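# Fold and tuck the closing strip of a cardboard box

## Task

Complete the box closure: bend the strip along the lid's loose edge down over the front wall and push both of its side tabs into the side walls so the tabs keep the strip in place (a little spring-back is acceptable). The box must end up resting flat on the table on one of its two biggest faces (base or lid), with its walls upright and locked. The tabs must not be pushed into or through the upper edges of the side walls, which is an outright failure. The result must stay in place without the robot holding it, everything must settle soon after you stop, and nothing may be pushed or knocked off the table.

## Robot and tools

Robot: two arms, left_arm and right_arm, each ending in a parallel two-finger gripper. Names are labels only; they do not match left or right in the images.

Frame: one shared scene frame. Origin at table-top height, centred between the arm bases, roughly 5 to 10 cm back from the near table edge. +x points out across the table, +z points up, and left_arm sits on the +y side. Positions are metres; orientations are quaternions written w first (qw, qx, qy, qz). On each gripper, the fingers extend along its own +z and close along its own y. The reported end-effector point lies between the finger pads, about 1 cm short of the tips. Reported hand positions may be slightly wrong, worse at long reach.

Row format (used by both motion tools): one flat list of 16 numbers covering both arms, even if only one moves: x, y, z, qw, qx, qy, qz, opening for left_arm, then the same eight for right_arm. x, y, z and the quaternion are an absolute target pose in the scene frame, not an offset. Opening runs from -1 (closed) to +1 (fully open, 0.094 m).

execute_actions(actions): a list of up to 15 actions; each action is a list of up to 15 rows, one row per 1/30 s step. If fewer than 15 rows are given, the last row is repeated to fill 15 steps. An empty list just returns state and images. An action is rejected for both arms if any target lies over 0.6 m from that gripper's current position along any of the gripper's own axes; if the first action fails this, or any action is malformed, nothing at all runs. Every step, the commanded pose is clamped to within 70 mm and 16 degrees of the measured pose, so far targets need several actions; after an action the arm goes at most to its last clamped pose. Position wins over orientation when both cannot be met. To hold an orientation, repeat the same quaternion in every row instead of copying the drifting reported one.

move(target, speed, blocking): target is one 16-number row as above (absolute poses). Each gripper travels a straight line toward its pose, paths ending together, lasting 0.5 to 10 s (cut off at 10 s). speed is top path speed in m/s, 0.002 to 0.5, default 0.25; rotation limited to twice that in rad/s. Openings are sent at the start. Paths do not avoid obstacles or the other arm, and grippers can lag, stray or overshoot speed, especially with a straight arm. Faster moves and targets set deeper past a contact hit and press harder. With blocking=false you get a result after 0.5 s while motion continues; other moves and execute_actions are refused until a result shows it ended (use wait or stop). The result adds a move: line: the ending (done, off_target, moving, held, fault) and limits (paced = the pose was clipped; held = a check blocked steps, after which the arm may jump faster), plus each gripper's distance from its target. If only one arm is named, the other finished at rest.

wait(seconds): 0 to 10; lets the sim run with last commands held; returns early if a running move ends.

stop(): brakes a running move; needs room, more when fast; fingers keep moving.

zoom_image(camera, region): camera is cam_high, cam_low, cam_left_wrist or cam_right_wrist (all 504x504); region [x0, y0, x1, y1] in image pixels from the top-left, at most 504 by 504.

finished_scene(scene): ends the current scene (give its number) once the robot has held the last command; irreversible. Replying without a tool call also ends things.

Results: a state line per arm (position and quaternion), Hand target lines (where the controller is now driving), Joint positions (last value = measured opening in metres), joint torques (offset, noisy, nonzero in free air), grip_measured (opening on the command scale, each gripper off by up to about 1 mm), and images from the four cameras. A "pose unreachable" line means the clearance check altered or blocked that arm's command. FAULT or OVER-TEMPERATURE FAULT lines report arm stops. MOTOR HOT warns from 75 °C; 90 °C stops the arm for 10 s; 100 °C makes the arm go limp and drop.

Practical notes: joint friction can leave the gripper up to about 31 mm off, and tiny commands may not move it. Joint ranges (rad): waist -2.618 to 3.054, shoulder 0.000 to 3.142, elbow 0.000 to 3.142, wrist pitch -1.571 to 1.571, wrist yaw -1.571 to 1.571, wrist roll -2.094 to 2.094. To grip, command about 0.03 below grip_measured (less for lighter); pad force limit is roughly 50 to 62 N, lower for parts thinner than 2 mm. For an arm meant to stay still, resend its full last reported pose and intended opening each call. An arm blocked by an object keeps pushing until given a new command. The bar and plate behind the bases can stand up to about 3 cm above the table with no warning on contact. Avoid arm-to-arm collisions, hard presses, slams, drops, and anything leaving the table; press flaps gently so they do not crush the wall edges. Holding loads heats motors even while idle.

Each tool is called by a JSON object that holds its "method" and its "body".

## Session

{"method": "execute_actions", "body": {"actions": []}}

Scene clock: 0.00 s.
left_arm: end_effector_position=(+0.3842, +0.3147, +0.3939) grip_measured=+1.000 end_effector_quat_wxyz=(+0.696, +0.026, +0.718, +0.002) | right_arm: end_effector_position=(+0.3944, -0.3551, +0.4163) grip_measured=+1.000 end_effector_quat_wxyz=(+0.707, +0.016, +0.707, -0.029)
Joint positions: left_arm=[ 0.017  1.06   1.036  0.012  0.012 -0.007  0.094] | right_arm=[-0.009  1.054  1.06   0.014 -0.005 -0.007  0.094]
Joint velocities: left_arm=[ 0.007  0.002  0.012 -0.037 -0.022 -0.066  0.   ] | right_arm=[-0.007  0.007 -0.007 -0.007  0.022  0.022  0.   ]
Joint torques (N m, as the arm reports them, + toward a larger angle): no reading
Motor temperatures (°C, as the motors report them): left_arm=[27 31 31 33 26 26] | right_arm=[27 31 32 32 27 27]
Hand target (left_arm): +0.384, +0.315, +0.394; +0.696, +0.026, +0.718, +0.002
Hand target (right_arm): +0.394, -0.355, +0.416; +0.707, +0.016, +0.707, -0.029

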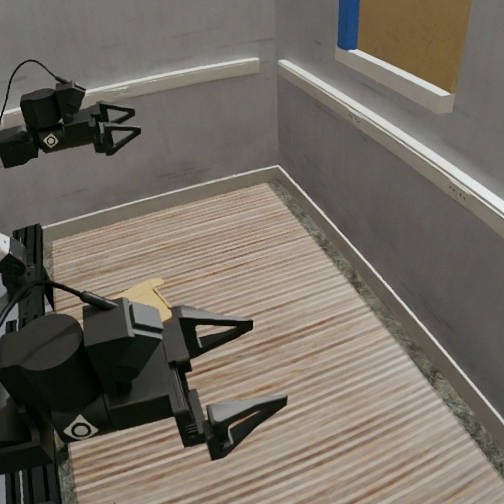

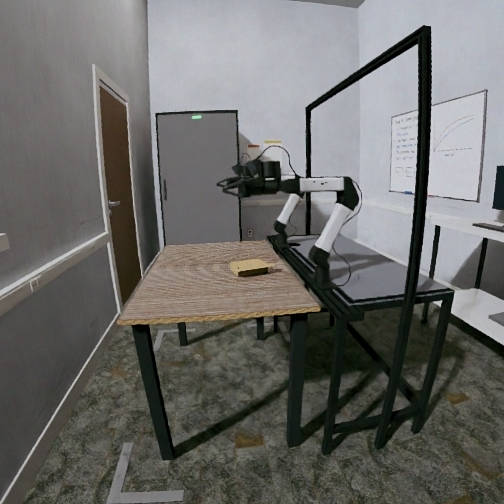

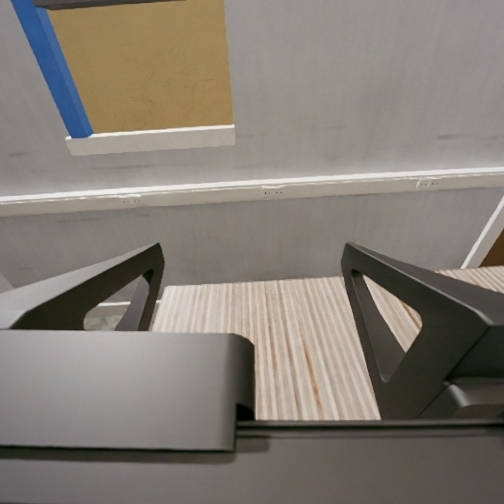

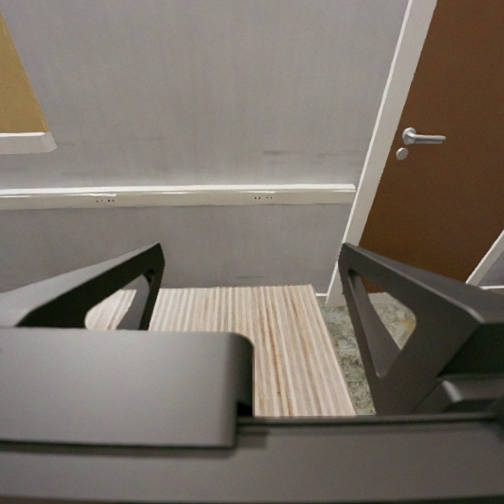

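{"method": "move", "body": {"target": [0.3,0.17,0.27,0.317,0,0.948,0,1, 0.2,-0.3,0.12,0,0,1,0,1]}}

Scene clock: 5.90 s.
left_arm: end_effector_position=(+0.3017, +0.1697, +0.2708) grip_measured=+1.000 end_effector_quat_wxyz=(+0.325, -0.006, +0.946, +0.003) | right_arm: end_effector_position=(+0.2150, -0.2989, +0.1244) grip_measured=+1.000 end_effector_quat_wxyz=(+0.024, -0.002, +1.000, +0.007)
Joint positions: left_arm=[-0.639  1.409  1.572 -1.157 -0.383 -0.593  0.094] | right_arm=[ 0.212  1.26   0.999 -1.241 -0.014  0.15   0.094]
Joint velocities: left_arm=[-0.002  0.002  0.007  0.022  0.11  -0.007  0.   ] | right_arm=[-0.022  0.002 -0.007 -0.037 -0.007 -0.037  0.   ]
Joint torques (N m, as the arm reports them, + toward a larger angle): left_arm=[-0.85 -4.15  8.32  1.11 -0.17 -0.16] | right_arm=[ 0.47 -2.82  5.34  0.52 -0.05  0.09]
Motor temperatures (°C, as the motors report them): left_arm=[27 31 32 35 26 26] | right_arm=[27 31 33 33 27 27]
Hand target (left_arm): +0.300, +0.167, +0.270; +0.316, -0.005, +0.949, +0.003
Hand target (right_arm): +0.205, -0.297, +0.115; -0.000, -0.001, +1.000, +0.008
Off the commanded pose (left_arm): 0.002 m, 1 deg.
Off the commanded pose (right_arm): 0.016 m, 3 deg.
move: off_target (right_arm)
camera_calibration (this result's frames):
cam_left_wrist: T_world_to_cam=[[0.00716975, -0.99994, -0.00827946, 0.169896], [-0.999304, -0.00686158, -0.0366679, 0.31883], [0.0366089, 0.0085366, -0.999293, 0.38058], [0, 0, 0, 1]] pos_world=[0.303457, 0.168825, 0.393408]
cam_right_wrist: T_world_to_cam=[[0.010323, -0.999746, -0.020054, -0.301633], [-0.835458, -0.0196432, 0.549204, 0.11355], [-0.549458, 0.0110848, -0.835448, 0.351048], [0, 0, 0, 1]] pos_world=[0.290866, -0.303217, 0.224871]

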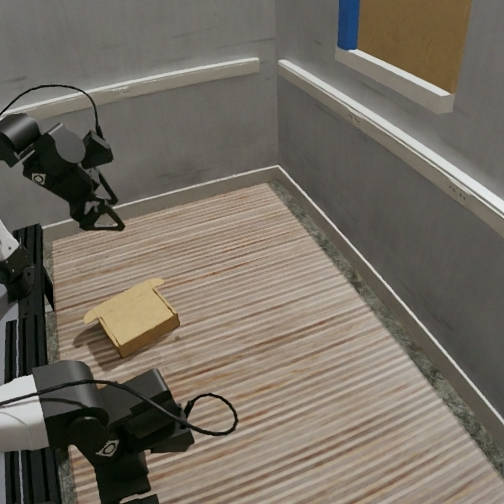

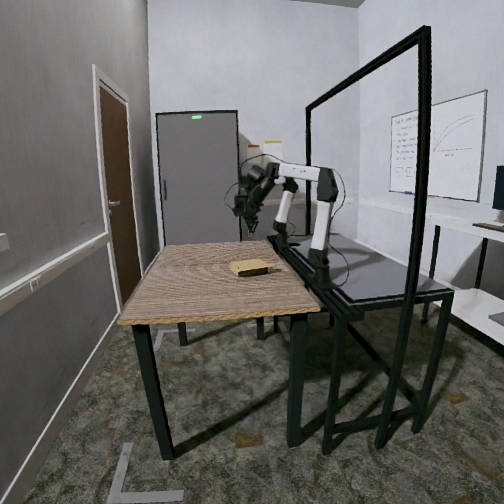

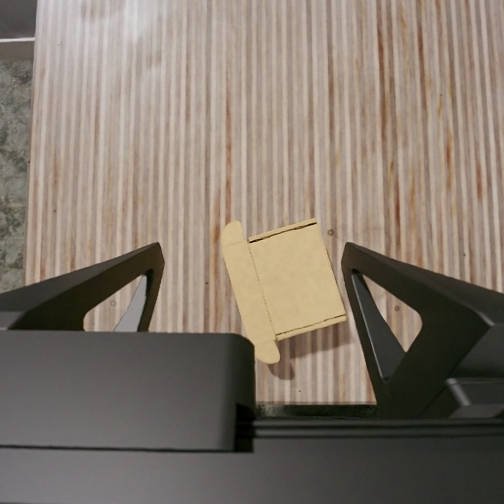

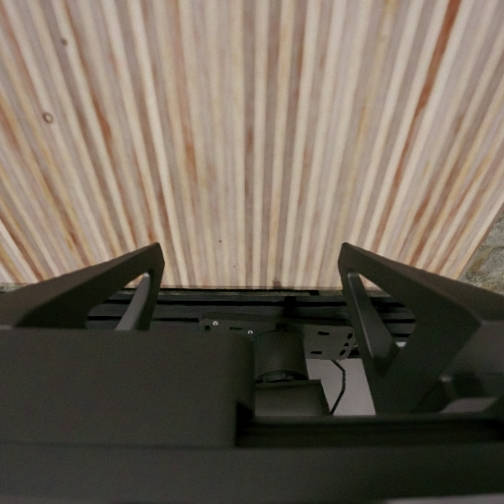

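{"method": "move", "body": {"target": [0.275,0.098,0.09,0,0.595,0.804,0,1, 0.2,-0.3,0.12,0,0,1,0,1], "speed": 0.2}}

{"method": "move", "body": {"target": [0.27,0.1,0.025,0,0.595,0.804,0,1, 0.2,-0.3,0.12,0,0,1,0,1], "speed": 0.04}}

{"method": "move", "body": {"target": [0.31,0.01,0.03,0,0,1,0,1, 0.2,-0.3,0.12,0,0,1,0,1], "speed": 0.1}}

Scene clock: 21.07 s.
left_arm: end_effector_position=(+0.2764, +0.1014, +0.0908) grip_measured=+1.000 end_effector_quat_wxyz=(+0.010, +0.586, +0.810, +0.005) | right_arm: end_effector_position=(+0.2090, -0.2986, +0.1241) grip_measured=+1.000 end_effector_quat_wxyz=(+0.012, -0.000, +1.000, +0.006)
Joint positions: left_arm=[-0.658  1.882  1.565 -1.191  0.013  0.555  0.094] | right_arm=[ 0.217  1.26   0.999 -1.265 -0.015  0.158  0.094]
Joint velocities: left_arm=[-0.007 -0.007 -0.007  0.022 -0.051  0.051  0.   ] | right_arm=[-0.002 -0.017  0.007  0.007 -0.051  0.022  0.   ]
Joint torques (N m, as the arm reports them, + toward a larger angle): left_arm=[-0.79 -8.63  7.88  0.19  0.12 -0.02] | right_arm=[ 0.57 -4.08  5.52  0.43  0.03  0.11]
Motor temperatures (°C, as the motors report them): left_arm=[27 31 34 35 26 26] | right_arm=[27 31 34 32 27 27]
Hand target (left_arm): +0.273, +0.100, +0.090; -0.001, +0.592, +0.806, +0.001
Hand target (right_arm): +0.200, -0.300, +0.120; -0.000, +0.000, +1.000, +0.000
Off the commanded pose (left_arm): 0.004 m, 2 deg.
Off the commanded pose (right_arm): 0.010 m, 1 deg.
move: done
camera_calibration (this result's frames):
cam_left_wrist: T_world_to_cam=[[-0.952528, -0.303746, -0.0207126, 0.296049], [-0.25968, 0.775055, 0.57607, -0.0528115], [-0.158926, 0.554101, -0.817138, 0.184343], [0, 0, 0, 1]] pos_world=[0.297578, 0.0287109, 0.187189]
cam_right_wrist: T_world_to_cam=[[0.00668697, -0.999821, -0.0176724, -0.300914], [-0.822084, -0.0155583, 0.569153, 0.104593], [-0.569326, 0.0107223, -0.822042, 0.349929], [0, 0, 0, 1]] pos_world=[0.28722, -0.302985, 0.222809]

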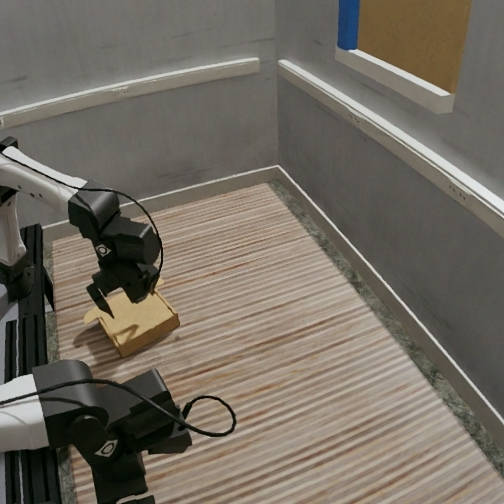

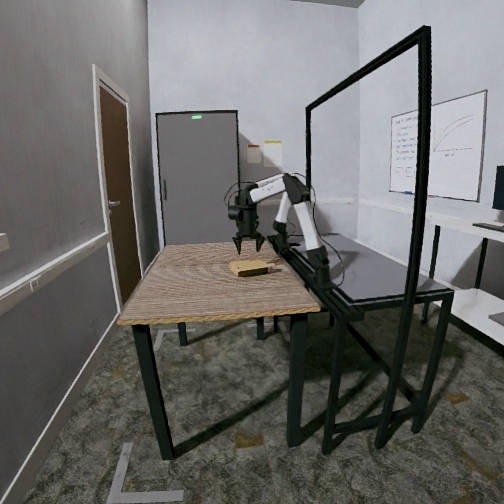

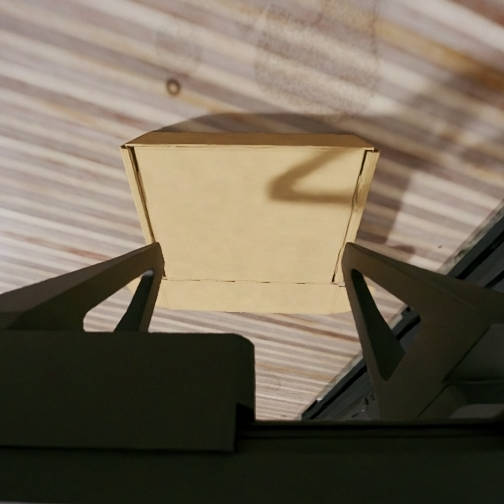

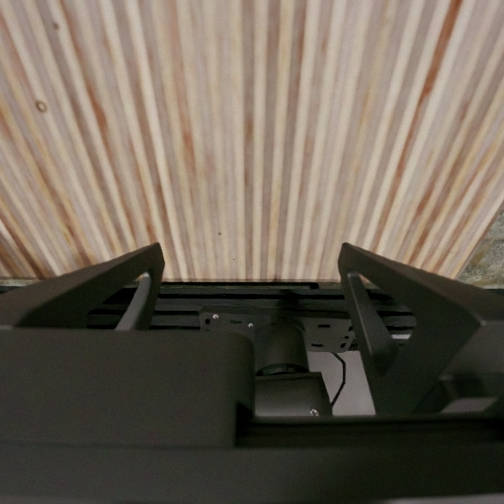

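Scene clock: 22.97 s.
left_arm: end_effector_position=(+0.2732, +0.1020, +0.0434) grip_measured=+1.000 end_effector_quat_wxyz=(+0.010, +0.591, +0.806, +0.003) | right_arm: end_effector_position=(+0.2089, -0.2987, +0.1241) grip_measured=+1.000 end_effector_quat_wxyz=(+0.011, -0.000, +1.000, +0.006)
Joint positions: left_arm=[-0.664  1.909  1.411 -1.009  0.016  0.56   0.094] | right_arm=[ 0.217  1.26   0.999 -1.265 -0.015  0.158  0.094]
Joint velocities: left_arm=[-0.002  0.002  0.007  0.007  0.022  0.051  0.   ] | right_arm=[ 0.007 -0.017  0.007 -0.051  0.022  0.037  0.   ]
Joint torques (N m, as the arm reports them, + toward a larger angle): left_arm=[-1.04 -7.68  4.33  0.83  0.08 -0.08] | right_arm=[ 0.75 -4.1   5.48  0.47  0.02  0.11]
Motor temperatures (°C, as the motors report them): left_arm=[27 32 34 35 26 26] | right_arm=[27 31 34 32 27 27]
Hand target (left_arm): +0.268, +0.101, +0.026; -0.001, +0.595, +0.804, +0.000
Hand target (right_arm): +0.200, -0.300, +0.120; -0.000, -0.000, +1.000, +0.000
Off the commanded pose (left_arm): 0.019 m, 1 deg.
Off the commanded pose (right_arm): 0.010 m, 1 deg.
move: off_target (left_arm)
camera_calibration (this result's frames):
cam_left_wrist: T_world_to_cam=[[-0.956095, -0.292457, -0.0187271, 0.291922], [-0.249615, 0.779226, 0.574891, -0.0299338], [-0.153538, 0.554325, -0.818016, 0.143375], [0, 0, 0, 1]] pos_world=[0.293647, 0.0292237, 0.139958]
cam_right_wrist: T_world_to_cam=[[0.00667773, -0.999823, -0.017615, -0.300934], [-0.82187, -0.0155221, 0.569464, 0.104445], [-0.569636, 0.0106745, -0.821828, 0.349898], [0, 0, 0, 1]] pos_world=[0.287165, -0.302994, 0.222777]

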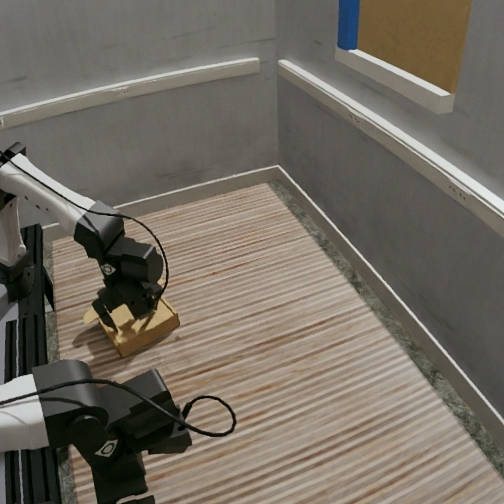

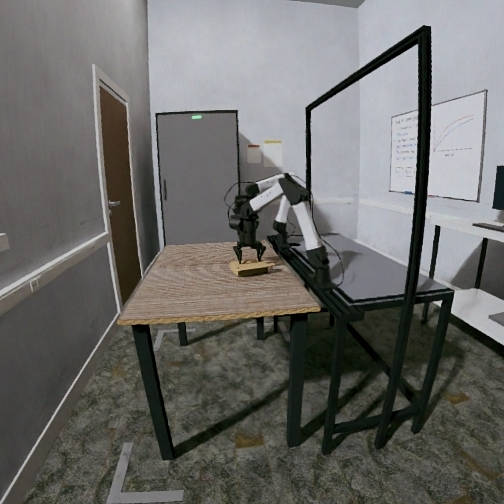

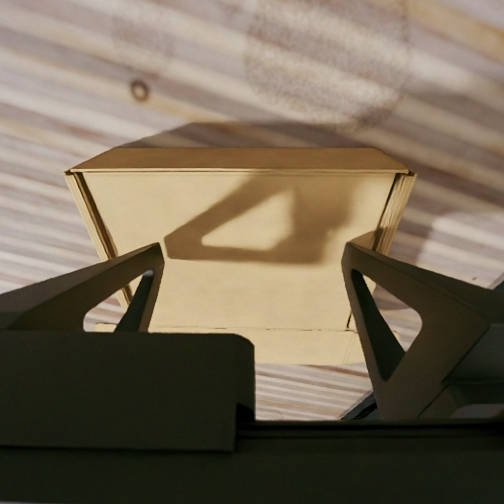

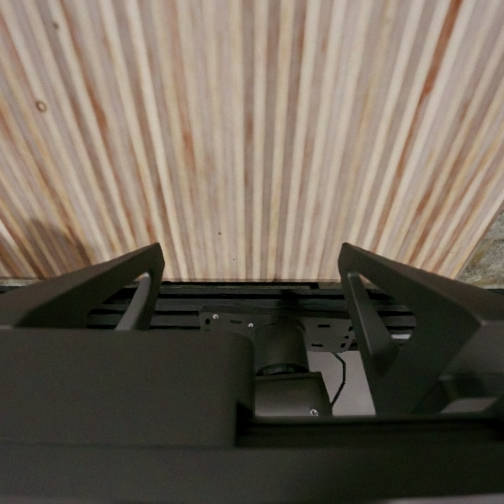

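Scene clock: 29.67 s.
left_arm: end_effector_position=(+0.3181, +0.0121, +0.0439) grip_measured=+1.000 end_effector_quat_wxyz=(+0.020, +0.003, +1.000, -0.010) | right_arm: end_effector_position=(+0.2089, -0.2987, +0.1241) grip_measured=+1.000 end_effector_quat_wxyz=(+0.011, -0.000, +1.000, +0.006)
Joint positions: left_arm=[-0.753  2.261  1.966 -1.189  0.006 -0.788  0.094] | right_arm=[ 0.217  1.26   0.999 -1.265 -0.015  0.158  0.094]
Joint velocities: left_arm=[-0.002  0.007  0.007  0.007 -0.007 -0.066  0.   ] | right_arm=[-0.007  0.002  0.012  0.007  0.022 -0.037  0.   ]
Joint torques (N m, as the arm reports them, + toward a larger angle): left_arm=[ -1.06 -10.15   7.27   0.37   0.02  -0.17] | right_arm=[ 0.61 -4.14  5.57  0.41  0.04  0.15]
Motor temperatures (°C, as the motors report them): left_arm=[27 34 35 34 26 26] | right_arm=[27 31 34 32 27 27]
Hand target (left_arm): +0.312, +0.011, +0.029; +0.000, -0.000, +1.000, +0.001
Hand target (right_arm): +0.200, -0.300, +0.120; -0.000, -0.000, +1.000, +0.000
Off the commanded pose (left_arm): 0.016 m, 3 deg.
Off the commanded pose (right_arm): 0.010 m, 1 deg.
move: off_target (left_arm)
camera_calibration (this result's frames):
cam_left_wrist: T_world_to_cam=[[-0.0155994, -0.999718, 0.0179316, 0.0163155], [-0.83312, 0.022912, 0.552617, 0.246766], [-0.552872, -0.00631869, -0.833242, 0.33491], [0, 0, 0, 1]] pos_world=[0.391003, 0.0127732, 0.142402]
cam_right_wrist: T_world_to_cam=[[0.00667773, -0.999823, -0.017615, -0.300934], [-0.82187, -0.0155221, 0.569464, 0.104445], [-0.569636, 0.0106745, -0.821828, 0.349898], [0, 0, 0, 1]] pos_world=[0.287165, -0.302994, 0.222777]

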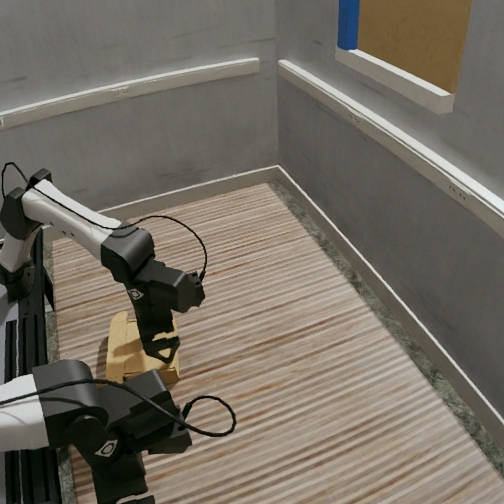

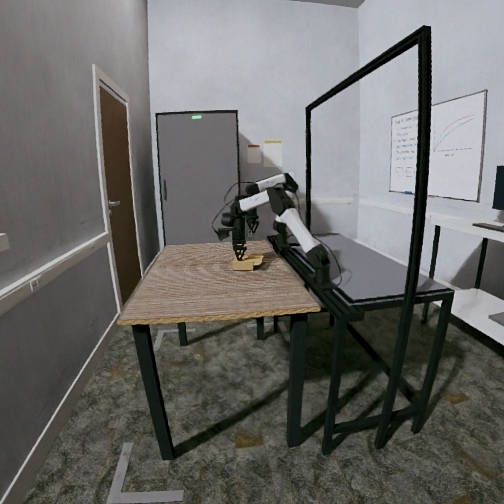

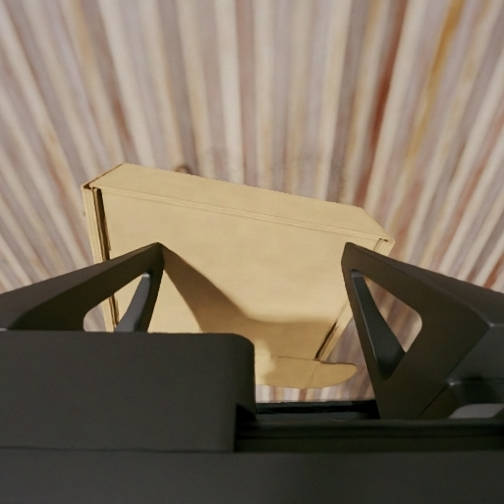

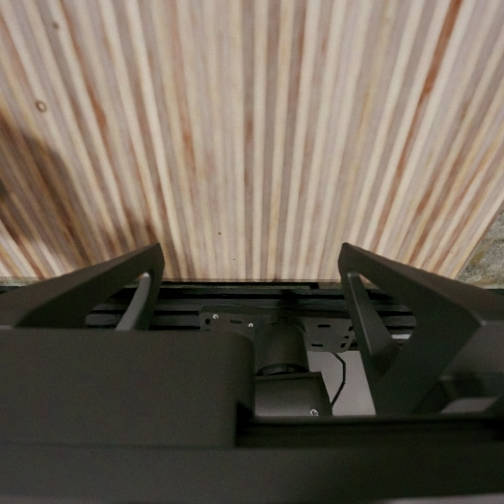

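{"method": "move", "body": {"target": [0.315,0.05,0.1,0,0.3,0.954,0,1, 0.24,-0.14,0.11,0,0,0.924,0.383,-0.36], "speed": 0.15}}

{"method": "move", "body": {"target": [0.32,0.145,0.085,0,0.707,0.707,0,0.3, 0.24,-0.14,0.11,0,0,0.924,0.383,-0.36], "speed": 0.2}}

{"method": "move", "body": {"target": [0.315,0.145,0.012,0,0.707,0.707,0,0.3, 0.24,-0.14,0.11,0,0,0.924,0.383,-0.36], "speed": 0.08}}

Scene clock: 37.77 s.
left_arm: end_effector_position=(+0.3139, +0.0467, +0.0844) grip_measured=+1.000 end_effector_quat_wxyz=(-0.007, +0.301, +0.953, +0.008) | right_arm: end_effector_position=(+0.2493, -0.1409, +0.1227) grip_measured=-0.358 end_effector_quat_wxyz=(+0.022, -0.006, +0.923, +0.385)
Joint positions: left_arm=[-0.699  2.196  2.017 -1.367  0.013 -0.127  0.094] | right_arm=[ 0.348  1.394  0.875 -0.703 -0.739  0.403  0.03 ]
Joint velocities: left_arm=[ 0.007  0.002  0.002 -0.022 -0.022 -0.022  0.   ] | right_arm=[-0.012 -0.022  0.027  0.007 -0.022  0.007 -0.   ]
Joint torques (N m, as the arm reports them, + toward a larger angle): left_arm=[  0.48 -14.5    7.87   0.15   0.05  -0.04] | right_arm=[ 0.57 -4.11  5.27  1.18 -0.44  0.1 ]
Motor temperatures (°C, as the motors report them): left_arm=[27 38 35 34 26 26] | right_arm=[27 31 34 32 27 27]
Hand target (left_arm): +0.315, +0.049, +0.100; +0.001, +0.300, +0.954, -0.000
Hand target (right_arm): +0.240, -0.140, +0.112; +0.002, -0.000, +0.923, +0.384
Off the commanded pose (left_arm): 0.016 m, 1 deg.
Off the commanded pose (right_arm): 0.016 m, 3 deg.
move: off_target (left_arm, right_arm)
camera_calibration (this result's frames):
cam_left_wrist: T_world_to_cam=[[-0.582189, -0.812961, -0.0122865, 0.22182], [-0.654525, 0.459656, 0.600261, 0.139616], [-0.482341, 0.357507, -0.79971, 0.324633], [0, 0, 0, 1]] pos_world=[0.377107, 0.0000972153, 0.178531]
cam_right_wrist: T_world_to_cam=[[0.0353027, -0.699444, -0.713815, -0.0228473], [-0.828973, -0.419425, 0.369982, 0.110221], [-0.558174, 0.578672, -0.594627, 0.419332], [0, 0, 0, 1]] pos_world=[0.326237, -0.212407, 0.192258]

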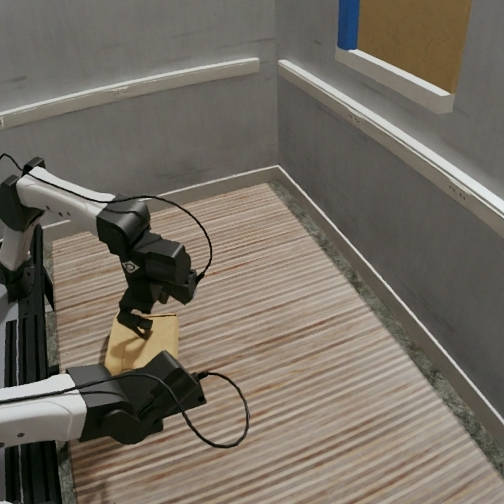

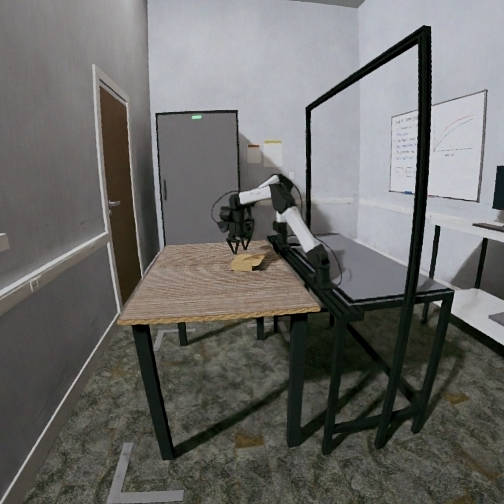

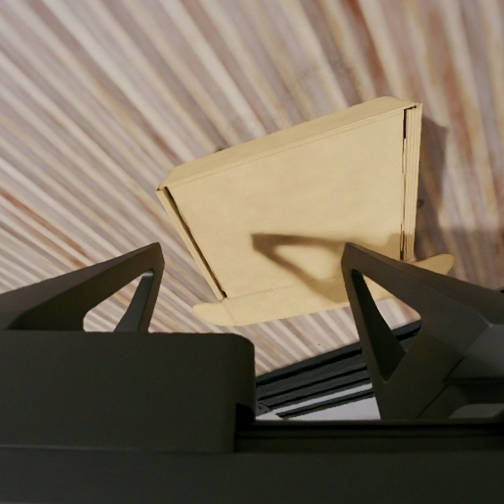

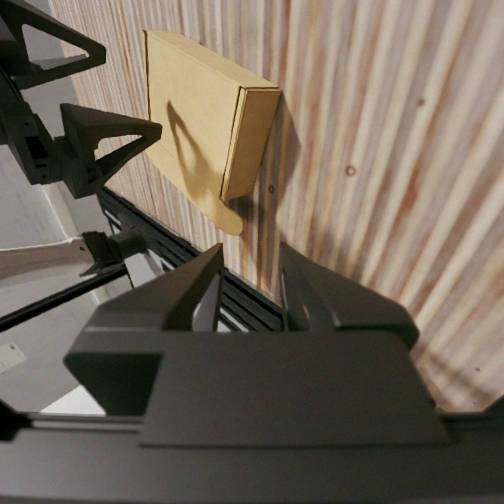

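Scene clock: 40.73 s.
left_arm: end_effector_position=(+0.3185, +0.1424, +0.0803) grip_measured=+0.301 end_effector_quat_wxyz=(-0.010, +0.707, +0.707, +0.001) | right_arm: end_effector_position=(+0.2496, -0.1408, +0.1228) grip_measured=-0.358 end_effector_quat_wxyz=(+0.023, -0.006, +0.923, +0.385)
Joint positions: left_arm=[-0.498  1.968  1.638 -1.221  0.024  1.033  0.061] | right_arm=[ 0.348  1.394  0.875 -0.702 -0.739  0.405  0.03 ]
Joint velocities: left_arm=[-0.002 -0.012  0.007 -0.022 -0.037  0.022  0.001] | right_arm=[-0.022 -0.027 -0.012 -0.007 -0.051 -0.051 -0.   ]
Joint torques (N m, as the arm reports them, + toward a larger angle): left_arm=[  0.46 -12.64   5.31   0.42   0.12  -0.06] | right_arm=[ 0.73 -3.92  5.3   1.21 -0.37  0.07]
Motor temperatures (°C, as the motors report them): left_arm=[27 39 35 33 26 26] | right_arm=[27 31 34 32 27 27]
Hand target (left_arm): +0.318, +0.145, +0.086; +0.001, +0.707, +0.707, -0.001
Hand target (right_arm): +0.240, -0.140, +0.110; -0.000, +0.000, +0.924, +0.383
Off the commanded pose (left_arm): 0.006 m, 1 deg.
Off the commanded pose (right_arm): 0.016 m, 3 deg.
move: off_target (right_arm)
camera_calibration (this result's frames):
cam_left_wrist: T_world_to_cam=[[-0.999882, 0.00943674, 0.0121375, 0.316202], [0.014818, 0.801974, 0.597175, -0.160667], [-0.00409857, 0.597284, -0.80202, 0.1031], [0, 0, 0, 1]] pos_world=[0.318968, 0.0642864, 0.174797]
cam_right_wrist: T_world_to_cam=[[0.0352084, -0.699131, -0.714126, -0.0226226], [-0.829547, -0.418939, 0.369244, 0.110752], [-0.557325, 0.579401, -0.594713, 0.4194], [0, 0, 0, 1]] pos_world=[0.326413, -0.212418, 0.192372]

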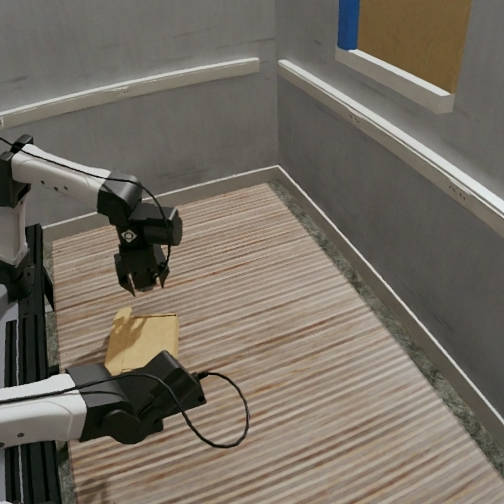

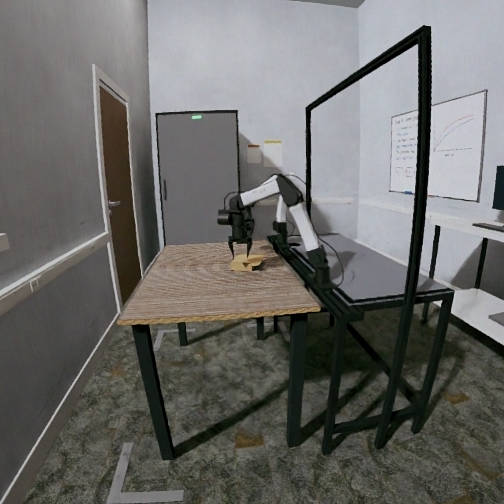

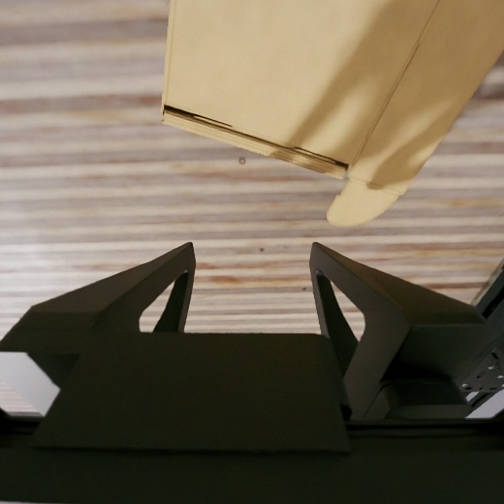

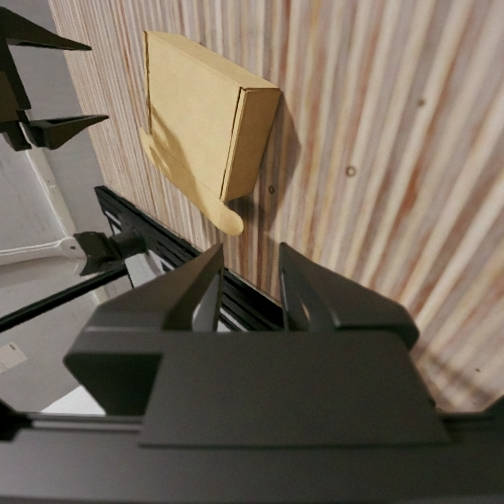

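Scene clock: 42.13 s.
left_arm: end_effector_position=(+0.3183, +0.1446, +0.0227) grip_measured=+0.301 end_effector_quat_wxyz=(+0.010, +0.708, +0.706, +0.006) | right_arm: end_effector_position=(+0.2496, -0.1408, +0.1228) grip_measured=-0.358 end_effector_quat_wxyz=(+0.023, -0.006, +0.923, +0.385)
Joint positions: left_arm=[-0.498  1.979  1.418 -0.948  0.024  1.034  0.061] | right_arm=[ 0.348  1.394  0.875 -0.702 -0.739  0.405  0.03 ]
Joint velocities: left_arm=[-0.007  0.012 -0.002 -0.007 -0.037 -0.007  0.001] | right_arm=[-0.002  0.002 -0.007 -0.022 -0.051  0.066 -0.   ]
Joint torques (N m, as the arm reports them, + toward a larger angle): left_arm=[-0.57 -9.04  5.26  0.53  0.1  -0.14] | right_arm=[ 0.6  -3.92  5.23  1.18 -0.41  0.05]
Motor temperatures (°C, as the motors report them): left_arm=[27 40 35 33 26 26] | right_arm=[27 31 34 32 27 27]
Hand target (left_arm): +0.314, +0.146, +0.013; -0.000, +0.707, +0.707, -0.000
Hand target (right_arm): +0.240, -0.140, +0.110; -0.000, +0.000, +0.924, +0.383
Off the commanded pose (left_arm): 0.011 m, 1 deg.
Off the commanded pose (right_arm): 0.016 m, 3 deg.
move: off_target (left_arm, right_arm)
camera_calibration (this result's frames):
cam_left_wrist: T_world_to_cam=[[-0.999658, 0.0109757, -0.0237526, 0.317211], [-0.00484118, 0.814516, 0.580121, -0.123177], [0.0257141, 0.580038, -0.814184, 0.0488673], [0, 0, 0, 1]] pos_world=[0.31525, 0.0685029, 0.118779]
cam_right_wrist: T_world_to_cam=[[0.0352084, -0.699131, -0.714126, -0.0226226], [-0.829547, -0.418939, 0.369244, 0.110752], [-0.557325, 0.579401, -0.594713, 0.4194], [0, 0, 0, 1]] pos_world=[0.326413, -0.212418, 0.192372]

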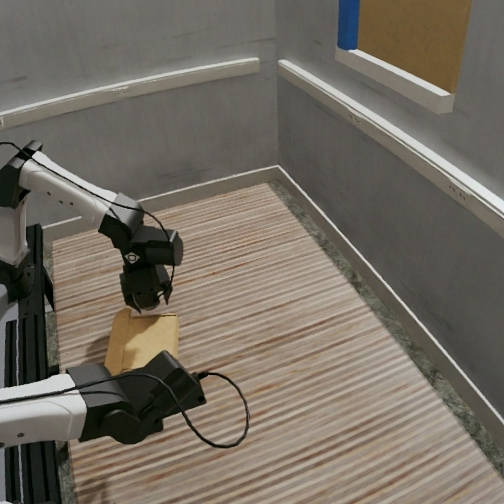

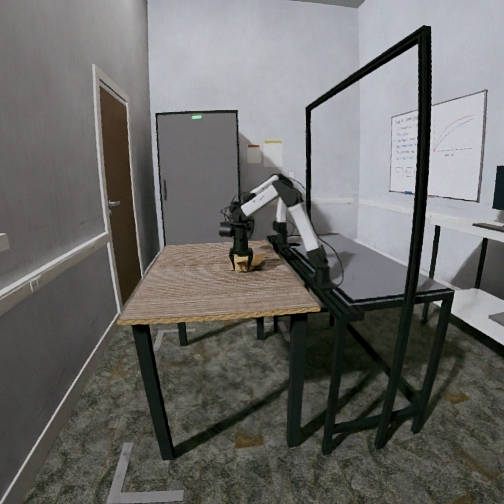

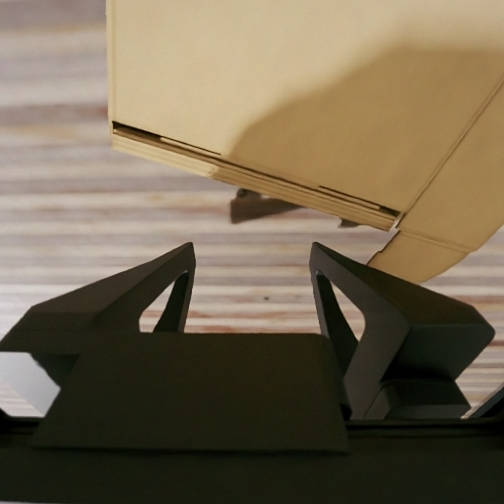

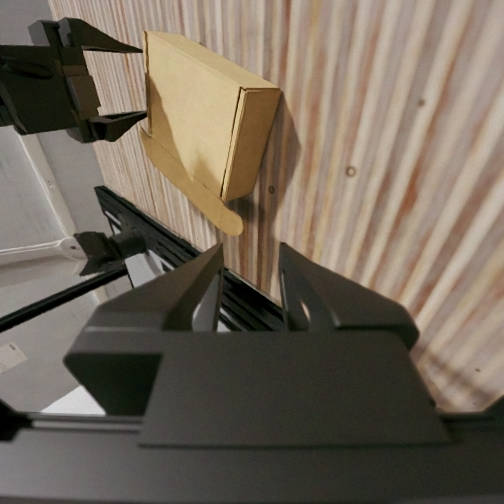

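{"method": "execute_actions", "body": {"actions": []}}

Scene clock: 54.77 s.
left_arm: end_effector_position=(+0.3185, +0.1445, +0.0227) grip_measured=+0.301 end_effector_quat_wxyz=(+0.011, +0.708, +0.706, +0.006) | right_arm: end_effector_position=(+0.2496, -0.1408, +0.1228) grip_measured=-0.358 end_effector_quat_wxyz=(+0.023, -0.006, +0.923, +0.385)
Joint positions: left_arm=[-0.498  1.979  1.418 -0.947  0.024  1.034  0.061] | right_arm=[ 0.348  1.394  0.875 -0.702 -0.739  0.405  0.03 ]
Joint velocities: left_arm=[ 0.007  0.002 -0.002 -0.037 -0.037  0.022 -0.001] | right_arm=[-0.012 -0.002  0.002 -0.037 -0.007  0.007 -0.   ]
Joint torques (N m, as the arm reports them, + toward a larger angle): left_arm=[-0.56 -9.07  5.23  0.52  0.1  -0.14] | right_arm=[ 0.53 -3.92  5.31  1.18 -0.44  0.08]
Motor temperatures (°C, as the motors report them): left_arm=[27 41 35 33 26 26] | right_arm=[27 31 34 33 27 27]
Hand target (left_arm): +0.313, +0.146, +0.013; -0.000, +0.707, +0.707, -0.000
Hand target (right_arm): +0.240, -0.140, +0.110; -0.000, +0.000, +0.924, +0.383
Off the commanded pose (left_arm): 0.011 m, 1 deg.
Off the commanded pose (right_arm): 0.016 m, 3 deg.
camera_calibration (this result's frames):
cam_left_wrist: T_world_to_cam=[[-0.999633, 0.0109967, -0.0247407, 0.317466], [-0.00538186, 0.814856, 0.579638, -0.122928], [0.0265342, 0.579559, -0.814498, 0.0487653], [0, 0, 0, 1]] pos_world=[0.315394, 0.0684149, 0.118827]
cam_right_wrist: T_world_to_cam=[[0.0352084, -0.699131, -0.714126, -0.0226226], [-0.829547, -0.418939, 0.369244, 0.110752], [-0.557325, 0.579401, -0.594713, 0.4194], [0, 0, 0, 1]] pos_world=[0.326413, -0.212418, 0.192372]

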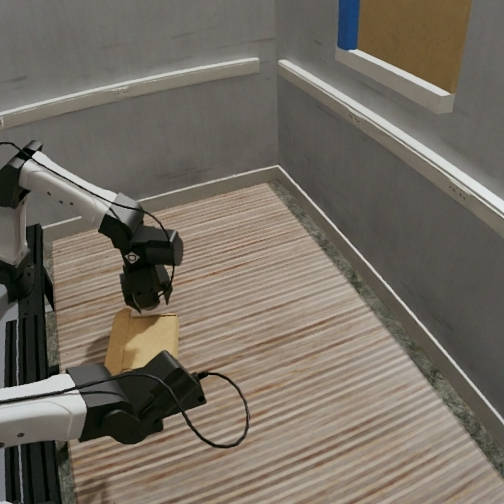

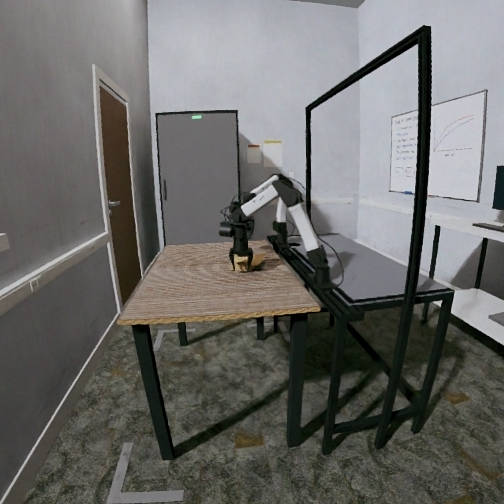

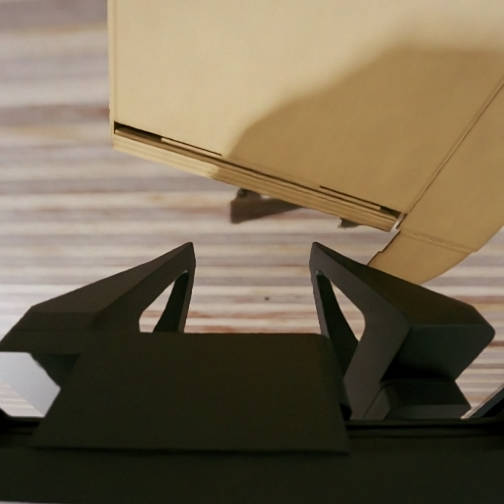

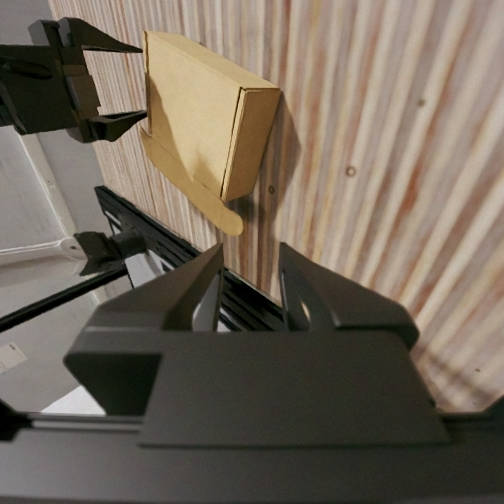

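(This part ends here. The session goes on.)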